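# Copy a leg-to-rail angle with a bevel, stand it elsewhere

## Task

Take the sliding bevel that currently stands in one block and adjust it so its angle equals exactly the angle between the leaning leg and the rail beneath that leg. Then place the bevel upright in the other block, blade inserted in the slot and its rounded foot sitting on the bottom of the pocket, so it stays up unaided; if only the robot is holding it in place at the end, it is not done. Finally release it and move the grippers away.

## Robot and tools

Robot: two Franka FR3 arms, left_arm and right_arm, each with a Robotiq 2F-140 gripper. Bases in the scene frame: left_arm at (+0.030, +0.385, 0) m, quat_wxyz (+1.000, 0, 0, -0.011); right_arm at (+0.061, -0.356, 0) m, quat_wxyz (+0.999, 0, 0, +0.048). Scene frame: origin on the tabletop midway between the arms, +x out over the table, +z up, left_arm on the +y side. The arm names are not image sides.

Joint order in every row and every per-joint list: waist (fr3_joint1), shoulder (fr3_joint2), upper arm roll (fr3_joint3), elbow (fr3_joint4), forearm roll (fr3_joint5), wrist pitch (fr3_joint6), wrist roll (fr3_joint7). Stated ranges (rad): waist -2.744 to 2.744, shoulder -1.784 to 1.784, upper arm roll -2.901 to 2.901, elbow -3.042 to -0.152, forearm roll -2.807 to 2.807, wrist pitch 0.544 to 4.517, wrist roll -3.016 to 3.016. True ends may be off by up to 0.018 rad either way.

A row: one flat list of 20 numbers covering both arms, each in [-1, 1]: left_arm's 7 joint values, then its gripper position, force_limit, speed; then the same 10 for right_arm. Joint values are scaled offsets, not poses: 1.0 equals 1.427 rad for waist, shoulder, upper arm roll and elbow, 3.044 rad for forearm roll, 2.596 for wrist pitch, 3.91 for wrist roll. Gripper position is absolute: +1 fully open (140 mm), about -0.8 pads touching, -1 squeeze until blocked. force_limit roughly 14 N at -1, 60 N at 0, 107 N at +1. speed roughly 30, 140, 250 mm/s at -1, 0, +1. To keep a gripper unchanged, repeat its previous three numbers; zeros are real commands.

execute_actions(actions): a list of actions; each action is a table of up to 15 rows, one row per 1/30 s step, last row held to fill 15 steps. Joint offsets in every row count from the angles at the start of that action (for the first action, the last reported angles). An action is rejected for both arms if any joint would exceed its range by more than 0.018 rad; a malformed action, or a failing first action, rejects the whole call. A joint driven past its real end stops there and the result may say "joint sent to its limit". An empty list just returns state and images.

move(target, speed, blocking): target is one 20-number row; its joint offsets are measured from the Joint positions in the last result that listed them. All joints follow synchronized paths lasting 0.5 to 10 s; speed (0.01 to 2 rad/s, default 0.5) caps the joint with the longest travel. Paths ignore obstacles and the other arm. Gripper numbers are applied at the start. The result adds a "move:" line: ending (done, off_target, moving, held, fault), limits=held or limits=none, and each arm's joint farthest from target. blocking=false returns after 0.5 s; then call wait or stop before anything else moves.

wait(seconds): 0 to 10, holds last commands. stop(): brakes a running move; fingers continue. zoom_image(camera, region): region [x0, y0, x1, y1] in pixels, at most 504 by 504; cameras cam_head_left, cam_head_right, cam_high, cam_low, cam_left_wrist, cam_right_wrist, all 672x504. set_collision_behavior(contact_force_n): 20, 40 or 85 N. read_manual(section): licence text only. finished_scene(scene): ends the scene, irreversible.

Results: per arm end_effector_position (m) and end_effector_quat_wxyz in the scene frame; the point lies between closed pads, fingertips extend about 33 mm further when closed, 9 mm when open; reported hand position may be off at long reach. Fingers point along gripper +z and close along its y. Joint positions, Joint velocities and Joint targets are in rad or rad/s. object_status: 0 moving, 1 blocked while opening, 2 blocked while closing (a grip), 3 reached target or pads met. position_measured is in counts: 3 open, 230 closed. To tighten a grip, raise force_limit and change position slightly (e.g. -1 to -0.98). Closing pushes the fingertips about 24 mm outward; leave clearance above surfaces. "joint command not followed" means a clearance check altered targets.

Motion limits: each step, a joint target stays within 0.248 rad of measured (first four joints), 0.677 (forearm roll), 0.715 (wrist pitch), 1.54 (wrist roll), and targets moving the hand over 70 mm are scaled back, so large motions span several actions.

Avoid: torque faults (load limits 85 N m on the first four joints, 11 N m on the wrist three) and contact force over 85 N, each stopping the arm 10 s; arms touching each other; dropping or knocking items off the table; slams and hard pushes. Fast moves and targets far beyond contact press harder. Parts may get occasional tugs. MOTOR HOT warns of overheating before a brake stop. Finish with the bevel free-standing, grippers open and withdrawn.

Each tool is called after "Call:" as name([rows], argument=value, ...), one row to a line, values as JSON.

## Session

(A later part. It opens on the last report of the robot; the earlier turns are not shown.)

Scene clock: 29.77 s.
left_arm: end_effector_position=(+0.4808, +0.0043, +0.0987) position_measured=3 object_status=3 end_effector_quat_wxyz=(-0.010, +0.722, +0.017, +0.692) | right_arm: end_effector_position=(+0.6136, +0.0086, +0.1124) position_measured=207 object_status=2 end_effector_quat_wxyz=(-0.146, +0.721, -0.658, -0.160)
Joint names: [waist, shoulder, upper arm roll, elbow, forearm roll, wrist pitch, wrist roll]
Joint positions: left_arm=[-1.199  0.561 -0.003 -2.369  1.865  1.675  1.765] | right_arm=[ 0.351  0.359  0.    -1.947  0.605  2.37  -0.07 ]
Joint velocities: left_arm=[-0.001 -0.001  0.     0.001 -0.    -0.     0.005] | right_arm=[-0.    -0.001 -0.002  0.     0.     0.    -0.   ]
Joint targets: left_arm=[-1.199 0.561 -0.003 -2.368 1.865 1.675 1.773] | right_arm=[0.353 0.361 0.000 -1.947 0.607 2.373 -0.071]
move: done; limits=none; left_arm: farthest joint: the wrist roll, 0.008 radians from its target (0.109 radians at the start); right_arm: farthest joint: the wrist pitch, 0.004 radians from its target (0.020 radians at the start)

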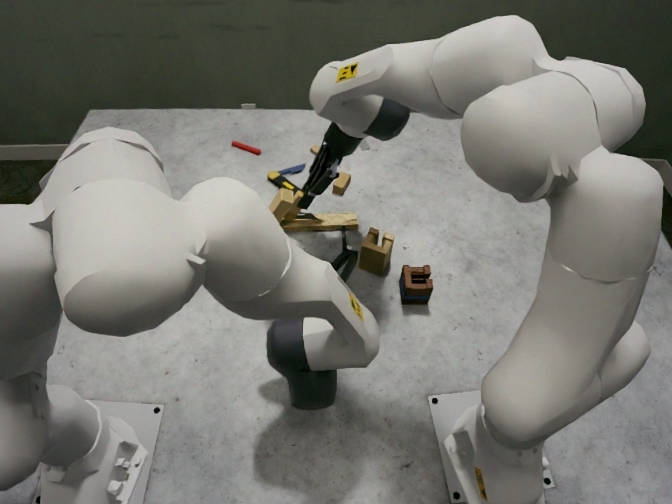

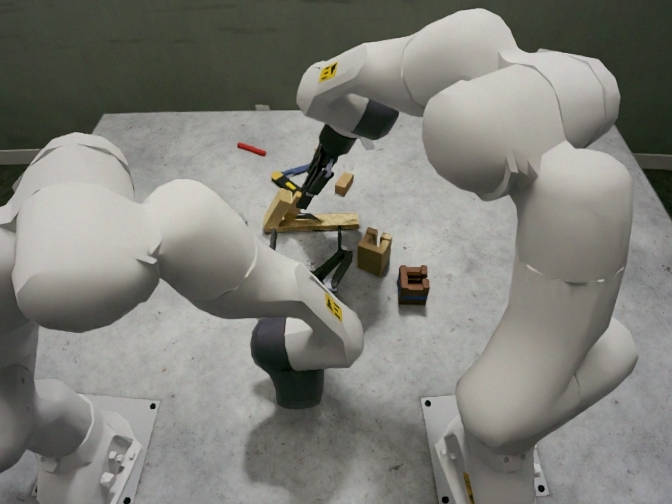

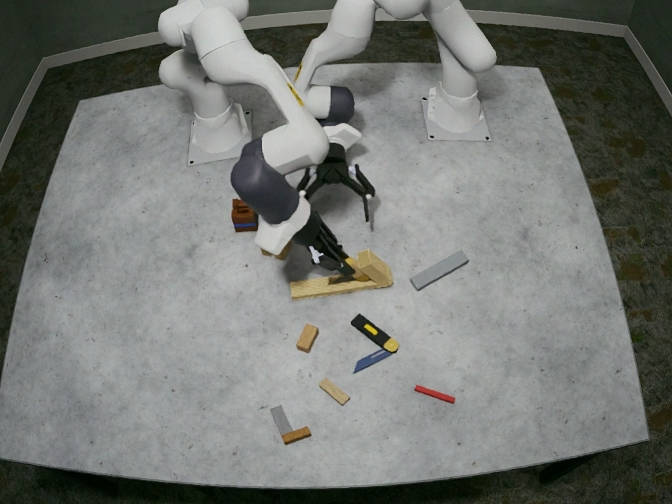

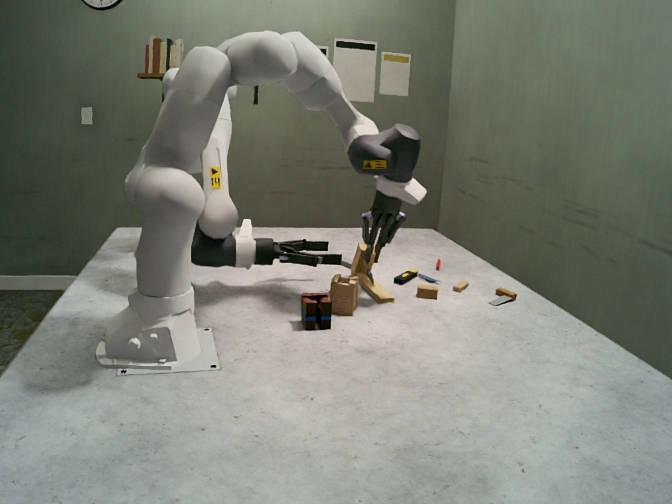

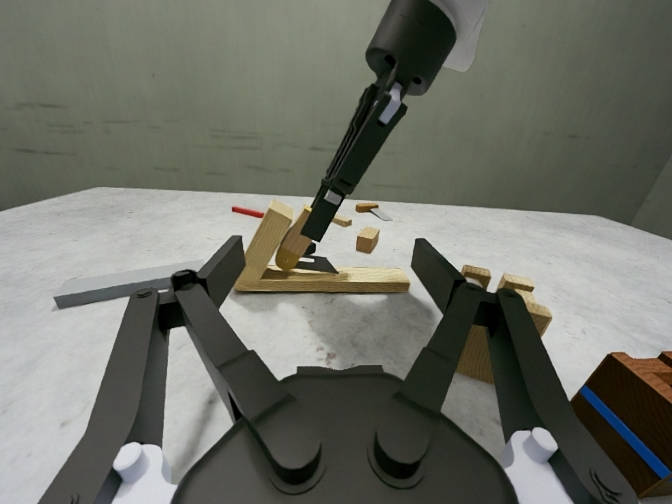

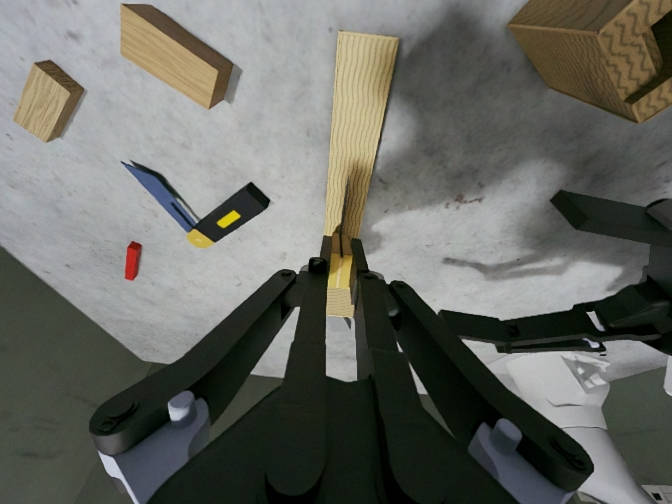

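Call:
move(target=[0,0,0,0,0,0.03,0.07,1,0,0,0.0036,0.0025,0,0.0022,0.0006,0.0016,0.002,-1,0,-0.5], speed=0.4)

Call:
zoom_image(camera="cam_left_wrist", region=[240, 170, 360, 290])

Scene clock: 32.07 s.
left_arm: end_effector_position=(+0.4725, -0.0007, +0.0759) position_measured=3 object_status=3 end_effector_quat_wxyz=(-0.092, +0.742, -0.087, +0.658) | right_arm: end_effector_position=(+0.6133, +0.0108, +0.1125) position_measured=207 object_status=2 end_effector_quat_wxyz=(-0.146, +0.721, -0.658, -0.160)
Joint names: [waist, shoulder, upper arm roll, elbow, forearm roll, wrist pitch, wrist roll]
Joint positions: left_arm=[-1.199  0.561 -0.003 -2.369  1.865  1.75   2.031] | right_arm=[ 0.354  0.36   0.    -1.945  0.605  2.371 -0.067]
Joint velocities: left_arm=[0.002 0.001 0.    0.    0.001 0.    0.003] | right_arm=[ 0.    -0.001 -0.     0.001  0.001 -0.     0.001]
Joint targets: left_arm=[-1.199 0.561 -0.003 -2.369 1.865 1.753 2.038] | right_arm=[0.356 0.362 0.000 -1.944 0.606 2.374 -0.063]
move: done; limits=none; left_arm: farthest joint: the wrist roll, 0.008 radians from its target (0.273 radians at the start); right_arm: farthest joint: the wrist roll, 0.005 radians from its target (0.008 radians at the start)

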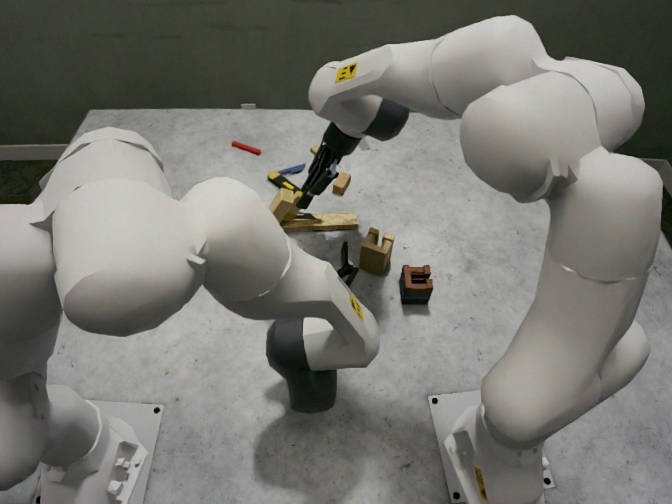

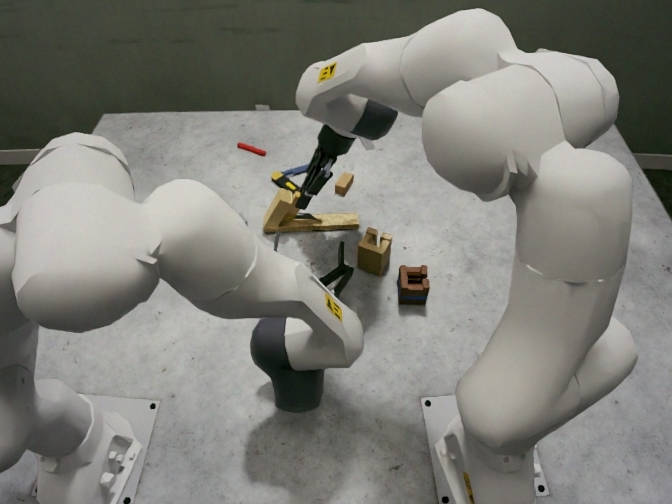

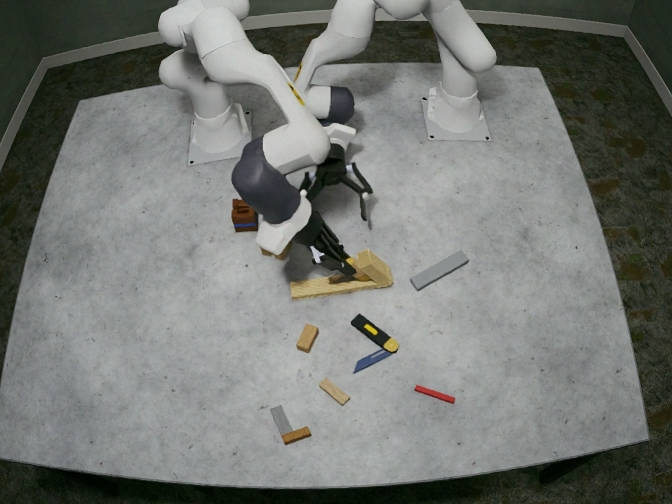

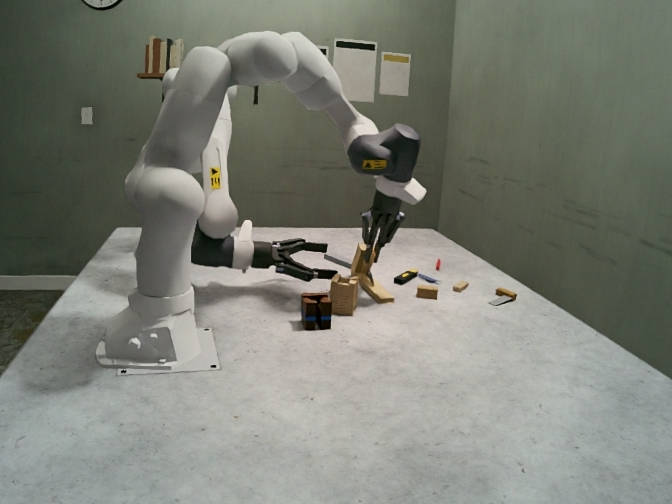

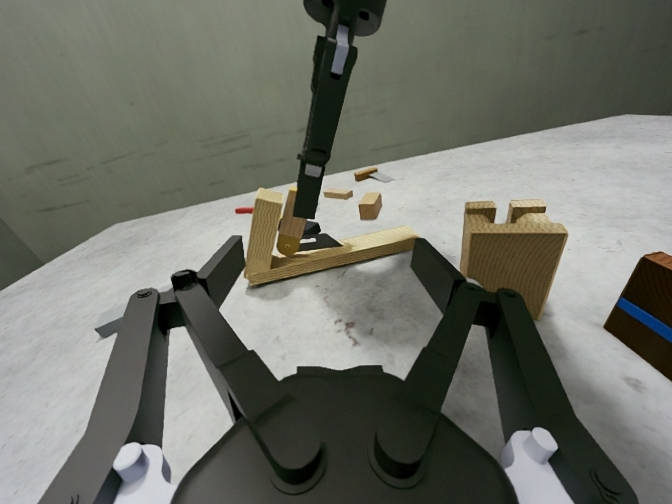

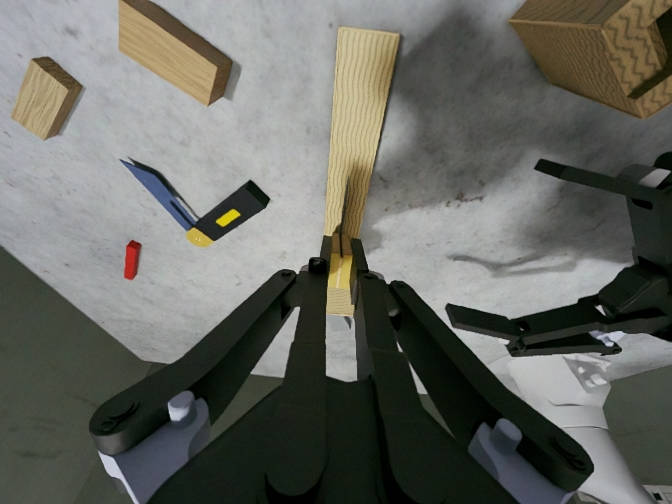

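Region (240, 170, 360, 290) of cam_left_wrist's 672x504 image, scaled by 4.200, with more detail than that image has.

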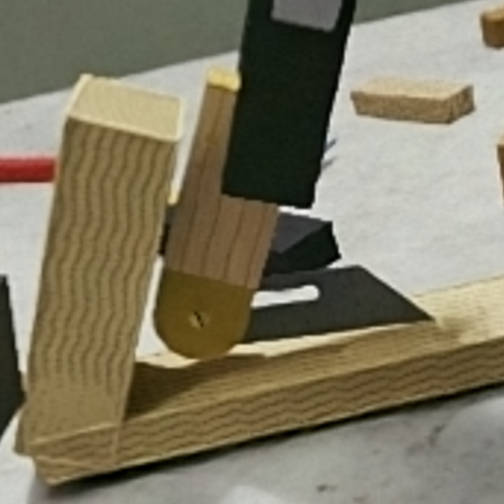

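Call:
move(target=[0,0,0,0,0,0,0,1,0,0,0.0106,0.003,0,0.008,-0.0118,0,0.0108,-1,0,-0.5], speed=0.05)

Call:
zoom_image(camera="cam_left_wrist", region=[250, 180, 350, 280])

Scene clock: 33.93 s.
left_arm: end_effector_position=(+0.4725, -0.0007, +0.0759) position_measured=3 object_status=3 end_effector_quat_wxyz=(-0.093, +0.742, -0.087, +0.658) | right_arm: end_effector_position=(+0.6119, +0.0152, +0.1124) position_measured=207 object_status=2 end_effector_quat_wxyz=(-0.139, +0.724, -0.658, -0.153)
Joint names: [waist, shoulder, upper arm roll, elbow, forearm roll, wrist pitch, wrist roll]
Joint positions: left_arm=[-1.199  0.561 -0.003 -2.369  1.865  1.75   2.032] | right_arm=[ 0.368  0.364  0.    -1.935  0.571  2.371 -0.032]
Joint velocities: left_arm=[-0.001  0.    -0.     0.     0.    -0.     0.001] | right_arm=[-0.     0.001  0.     0.    -0.001 -0.     0.006]
Joint targets: left_arm=[-1.199 0.561 -0.003 -2.369 1.865 1.750 2.031] | right_arm=[0.369 0.364 0.000 -1.934 0.569 2.371 -0.025]
move: done; limits=none; left_arm: farthest joint: the wrist roll, 0.001 radians from its target (0.001 radians at the start); right_arm: farthest joint: the wrist roll, 0.007 radians from its target (0.042 radians at the start)

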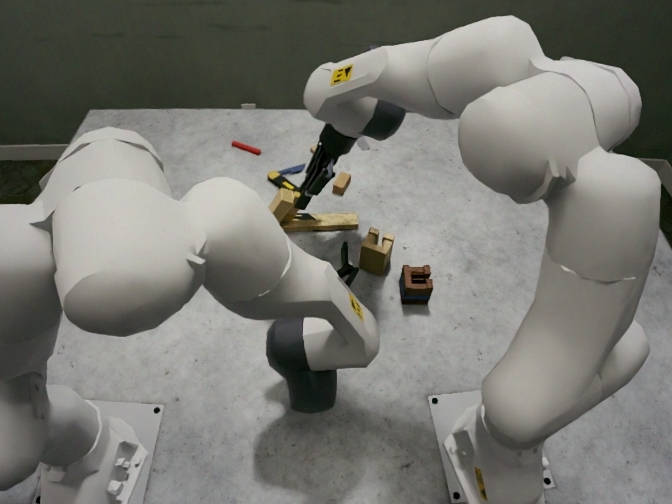

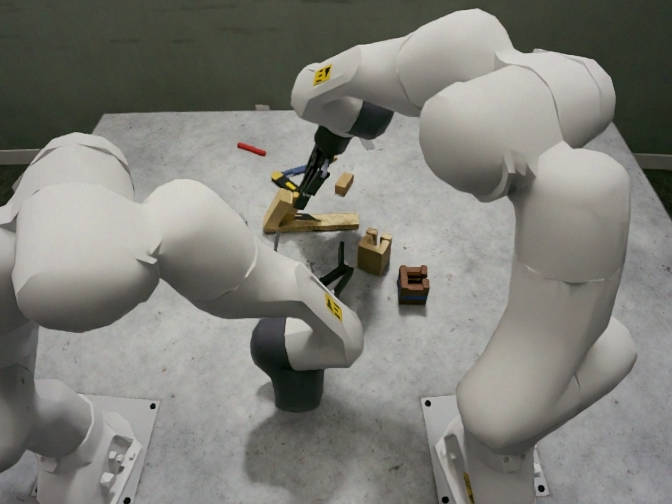

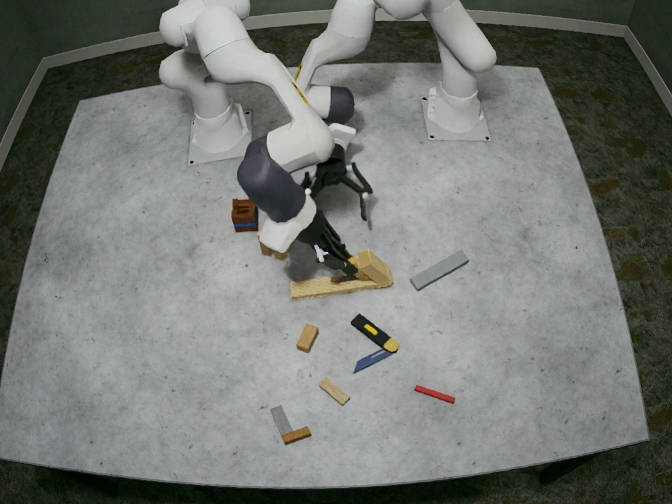

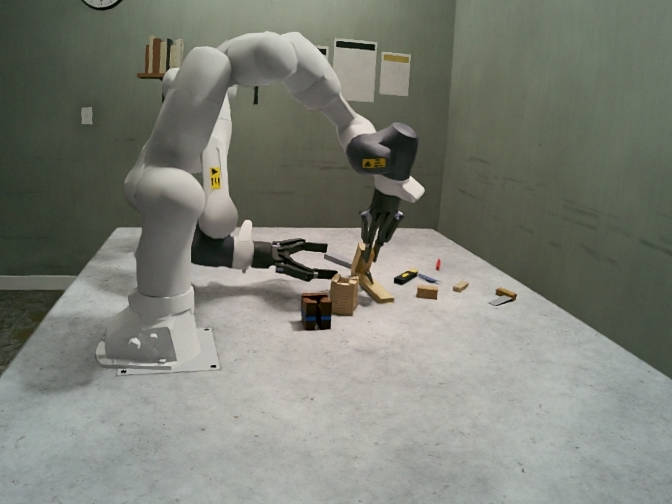

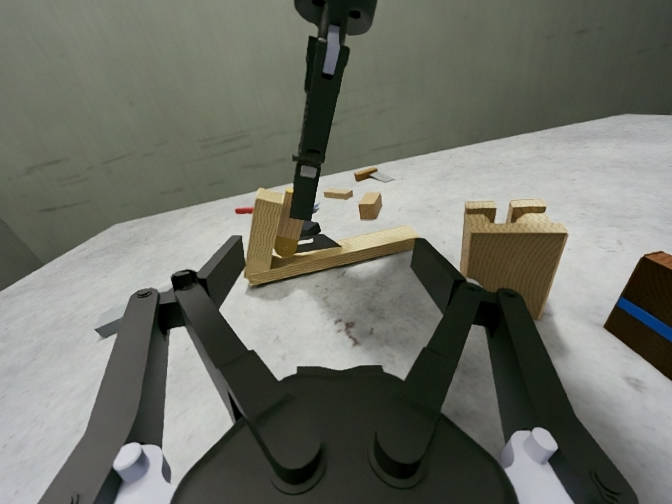

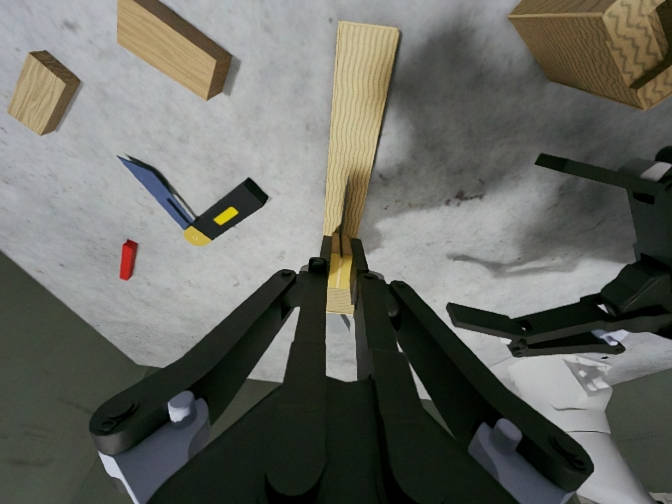

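Region (250, 180, 350, 280) of cam_left_wrist's 672x504 image, scaled by 5.040, with more detail than that image has.

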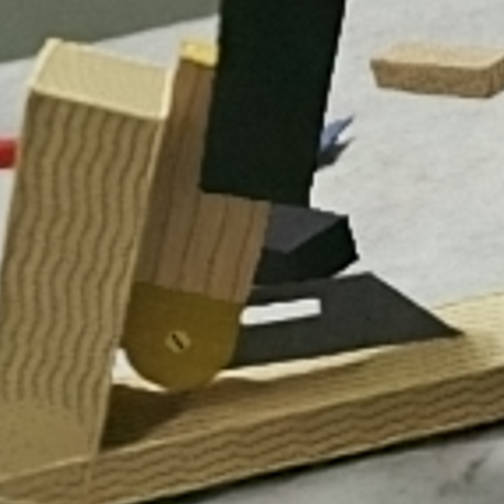

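Call:
move(target=[0,0,0,0,0,0,0,1,0,0,0.0078,0.0078,0,0.0025,0,0.0055,0.003,-1,0,-0.5], speed=0.02)

Call:
zoom_image(camera="cam_left_wrist", region=[250, 180, 350, 280])

Scene clock: 35.33 s.
left_arm: end_effector_position=(+0.4725, -0.0007, +0.0759) position_measured=3 object_status=3 end_effector_quat_wxyz=(-0.093, +0.742, -0.087, +0.658) | right_arm: end_effector_position=(+0.6118, +0.0183, +0.1081) position_measured=207 object_status=2 end_effector_quat_wxyz=(-0.138, +0.723, -0.659, -0.151)
Joint names: [waist, shoulder, upper arm roll, elbow, forearm roll, wrist pitch, wrist roll]
Joint positions: left_arm=[-1.199  0.561 -0.003 -2.369  1.865  1.75   2.032] | right_arm=[ 0.376  0.373 -0.001 -1.933  0.571  2.382 -0.026]
Joint velocities: left_arm=[ 0.001 -0.001  0.     0.001  0.002  0.     0.   ] | right_arm=[ 0.     0.002  0.    -0.001 -0.     0.002  0.004]
Joint targets: left_arm=[-1.199 0.561 -0.003 -2.369 1.865 1.750 2.032] | right_arm=[0.379 0.375 0.000 -1.932 0.571 2.385 -0.020]
move: done; limits=none; left_arm: farthest joint: the waist, 0.000 radians from its target (0.000 radians at the start); right_arm: farthest joint: the wrist roll, 0.006 radians from its target (0.010 radians at the start)

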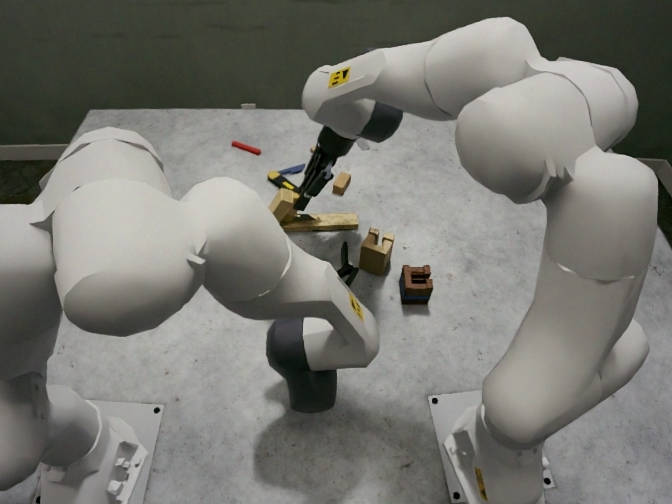

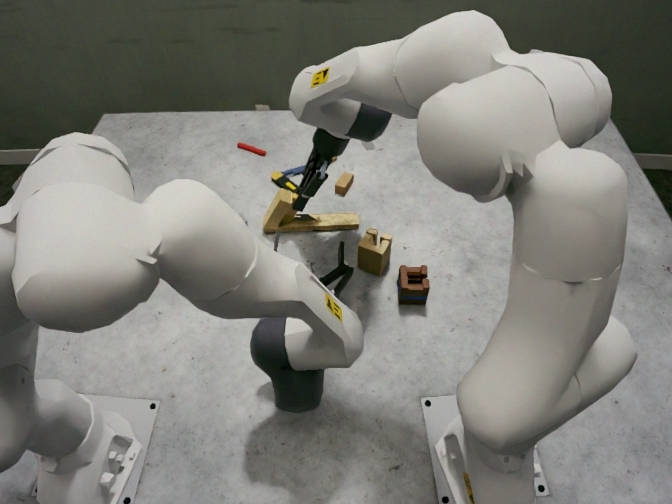

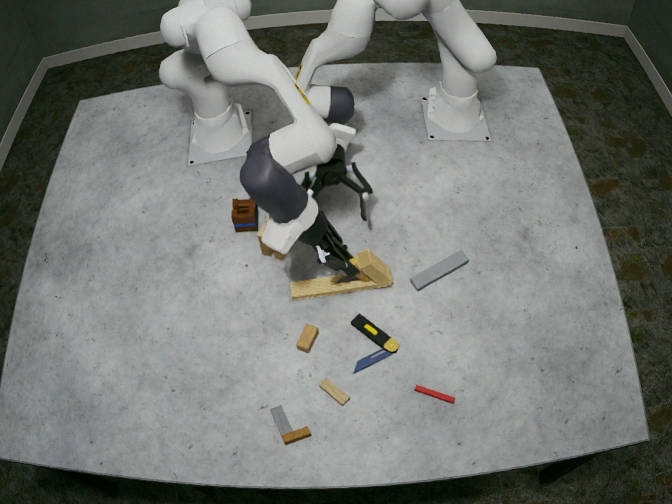

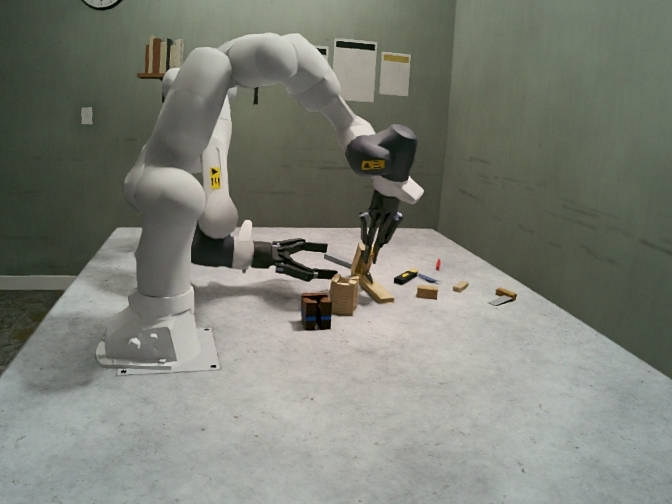

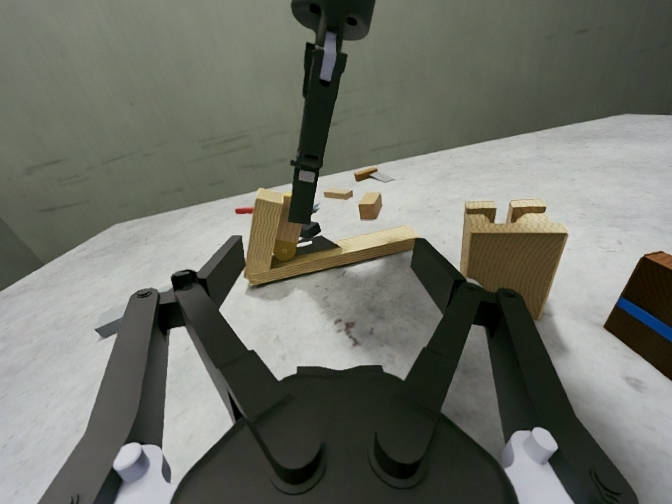

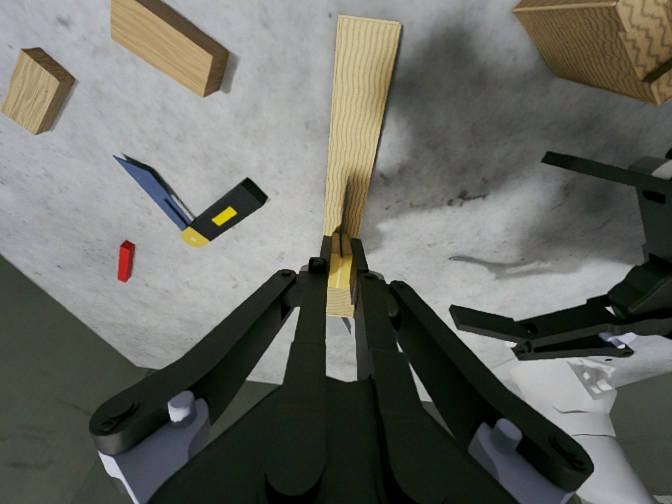

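Region (250, 180, 350, 280) of cam_left_wrist's 672x504 image, scaled by 5.040, with more detail than that image has.

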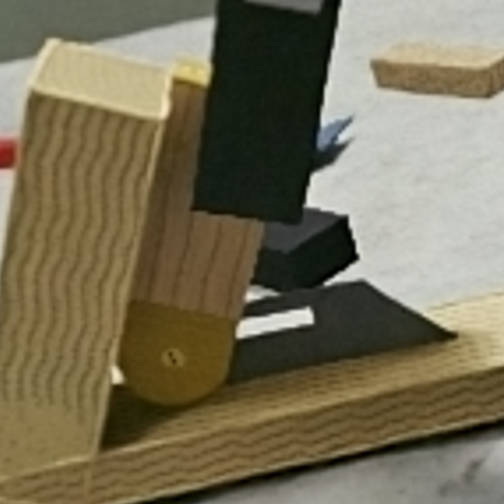

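Call:
move(target=[0,0,0,0,0,0,0,1,0,0,0.0075,0.0075,0.001,0.0022,0.003,0.0045,0.0015,-1,0,-0.5], speed=0.02)

Call:
zoom_image(camera="cam_left_wrist", region=[250, 180, 350, 280])

Scene clock: 36.37 s.
left_arm: end_effector_position=(+0.4725, -0.0007, +0.0759) position_measured=3 object_status=3 end_effector_quat_wxyz=(-0.093, +0.742, -0.087, +0.658) | right_arm: end_effector_position=(+0.6121, +0.0192, +0.1066) position_measured=207 object_status=2 end_effector_quat_wxyz=(-0.138, +0.722, -0.661, -0.151)
Joint names: [waist, shoulder, upper arm roll, elbow, forearm roll, wrist pitch, wrist roll]
Joint positions: left_arm=[-1.199  0.561 -0.003 -2.369  1.865  1.75   2.032] | right_arm=[ 0.379  0.376 -0.003 -1.932  0.574  2.385 -0.025]
Joint velocities: left_arm=[-0.001  0.001 -0.     0.001  0.001 -0.    -0.001] | right_arm=[-0.001 -0.    -0.001  0.001 -0.    -0.001 -0.001]
Joint targets: left_arm=[-1.199 0.561 -0.003 -2.369 1.865 1.750 2.032] | right_arm=[0.386 0.383 0.001 -1.930 0.580 2.393 -0.020]
move: done; limits=none; left_arm: farthest joint: the waist, 0.000 radians from its target (0.000 radians at the start); right_arm: farthest joint: the wrist pitch, 0.009 radians from its target (0.012 radians at the start)

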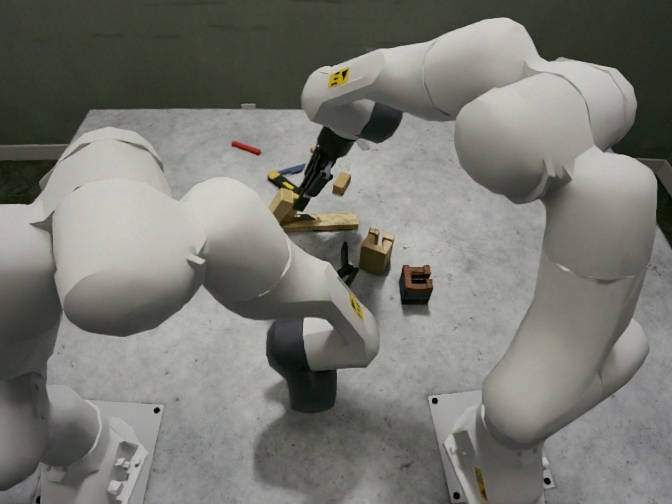

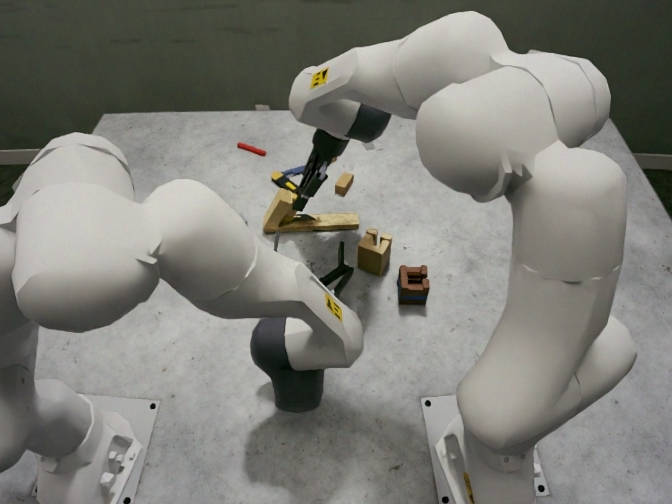

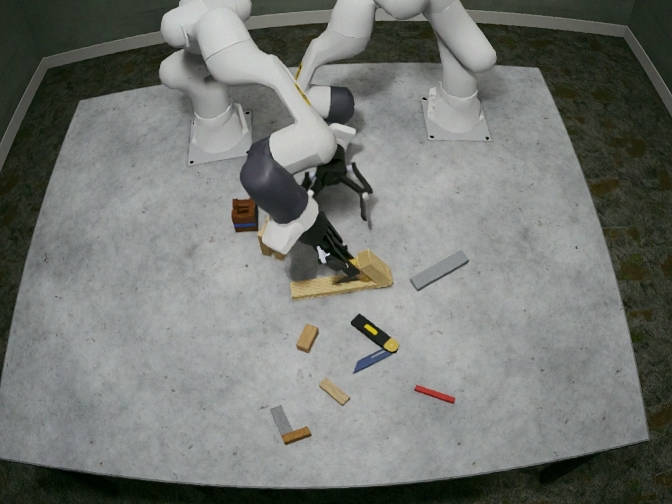

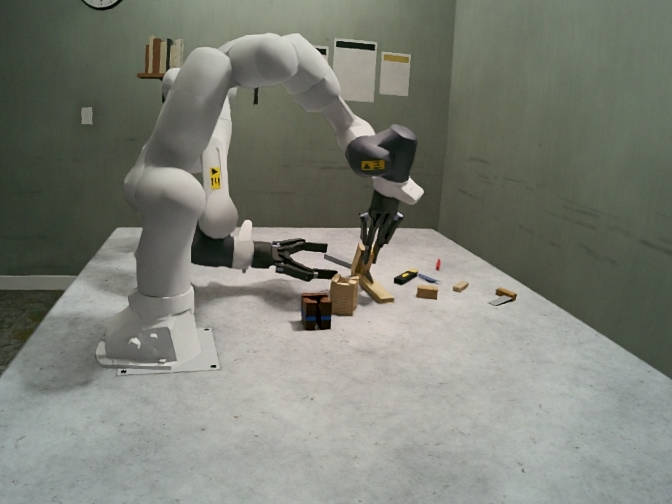

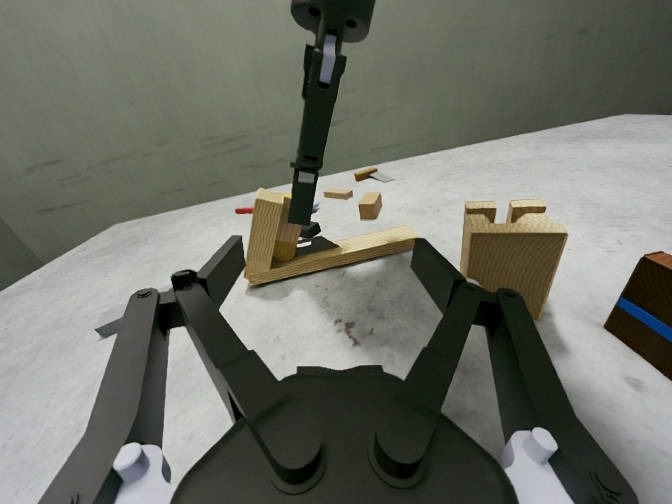

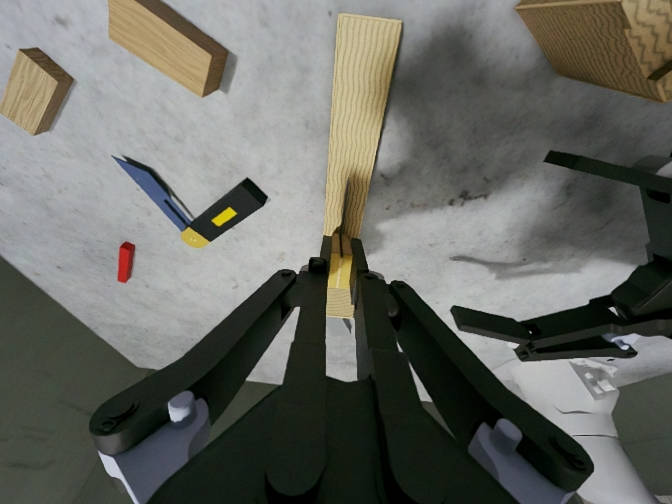

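Region (250, 180, 350, 280) of cam_left_wrist's 672x504 image, scaled by 5.040, with more detail than that image has.

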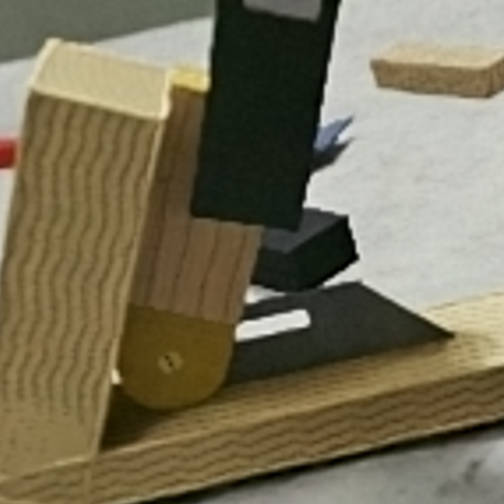

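Call:
execute_actions([
  [[0,0,0,0,0,0,0,1,0,0,0.007,0.011,0.004,-0.003,0.003,0.004,0,-1,0,-0.5]],
  [[0,0,0,0,0,0,0,1,0,0,0.006,0.011,0.004,-0.004,0.002,0.002,0,-1,0,-0.5]],
])

Call:
zoom_image(camera="cam_left_wrist", region=[250, 180, 350, 280])

Scene clock: 37.83 s.
left_arm: end_effector_position=(+0.4725, -0.0007, +0.0759) position_measured=3 object_status=3 end_effector_quat_wxyz=(-0.093, +0.742, -0.087, +0.658) | right_arm: end_effector_position=(+0.6123, +0.0194, +0.1060) position_measured=207 object_status=2 end_effector_quat_wxyz=(-0.139, +0.721, -0.662, -0.152)
Joint names: [waist, shoulder, upper arm roll, elbow, forearm roll, wrist pitch, wrist roll]
Joint positions: left_arm=[-1.199  0.561 -0.003 -2.369  1.865  1.75   2.032] | right_arm=[ 0.38   0.377 -0.004 -1.933  0.579  2.387 -0.025]
Joint velocities: left_arm=[-0.001  0.001  0.     0.     0.    -0.    -0.001] | right_arm=[-0.001 -0.001  0.001 -0.     0.001  0.    -0.001]
Joint targets: left_arm=[-1.199 0.561 -0.003 -2.369 1.865 1.750 2.032] | right_arm=[0.389 0.393 0.002 -1.938 0.584 2.392 -0.025]

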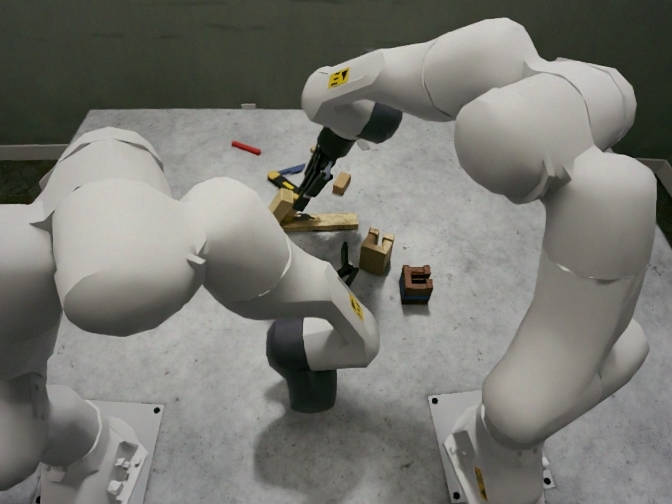

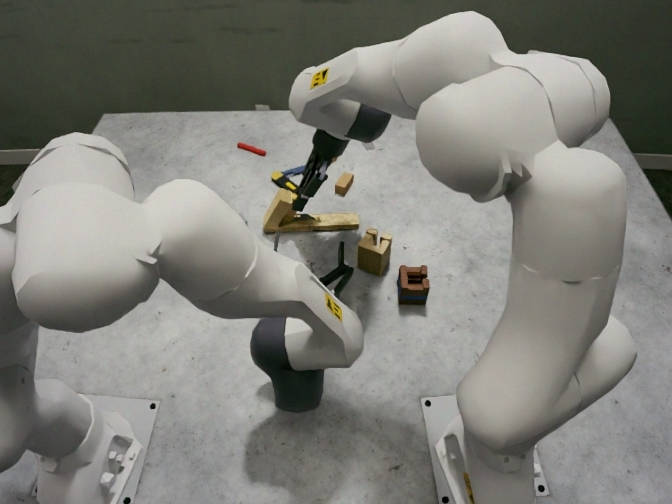

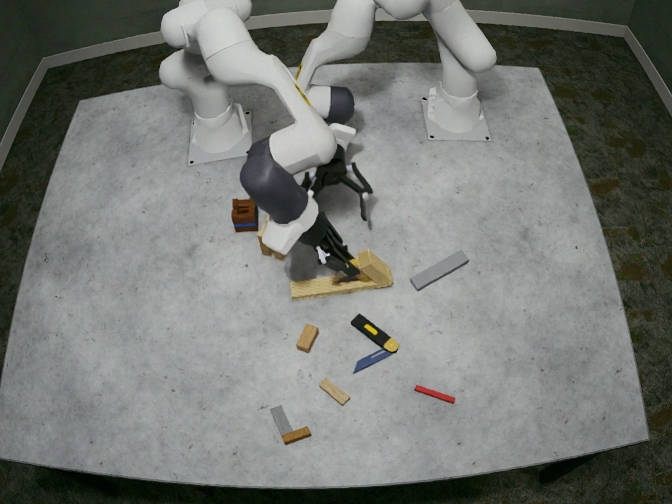

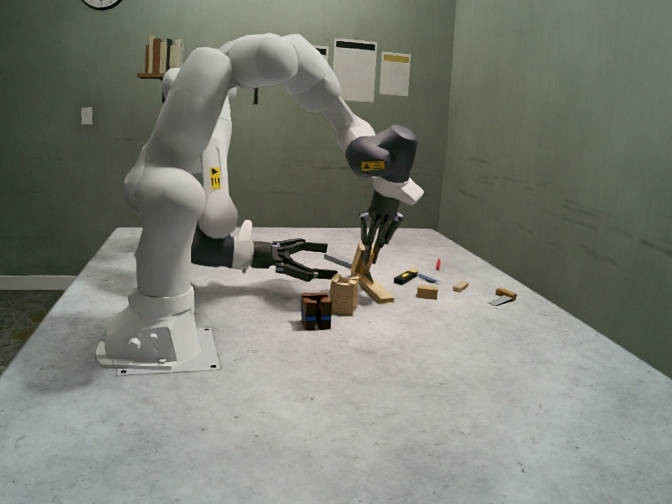

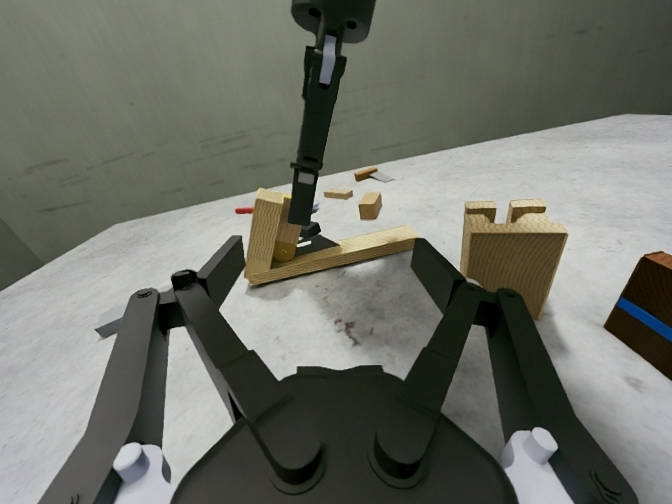

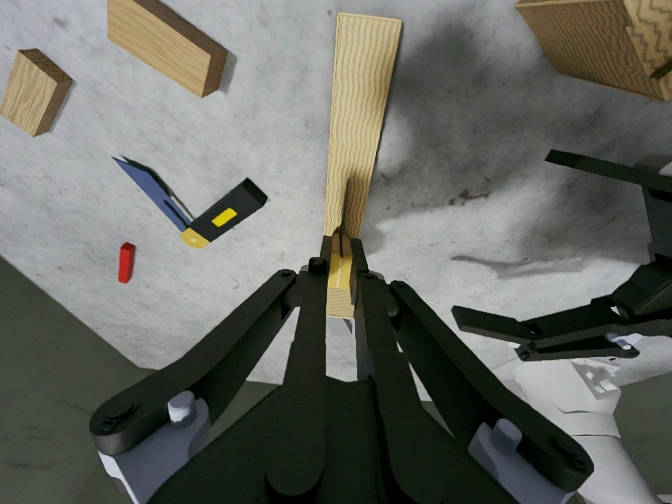

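Region (250, 180, 350, 280) of cam_left_wrist's 672x504 image, scaled by 5.040, with more detail than that image has.

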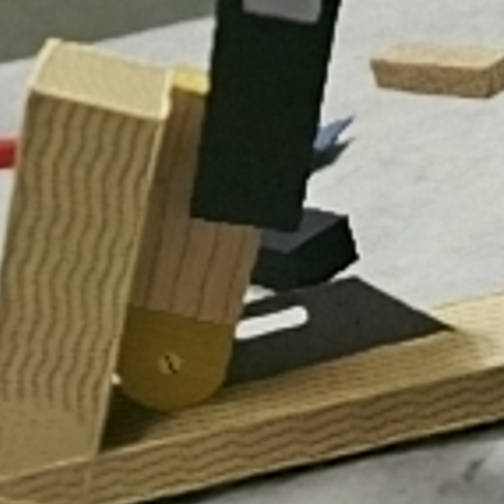

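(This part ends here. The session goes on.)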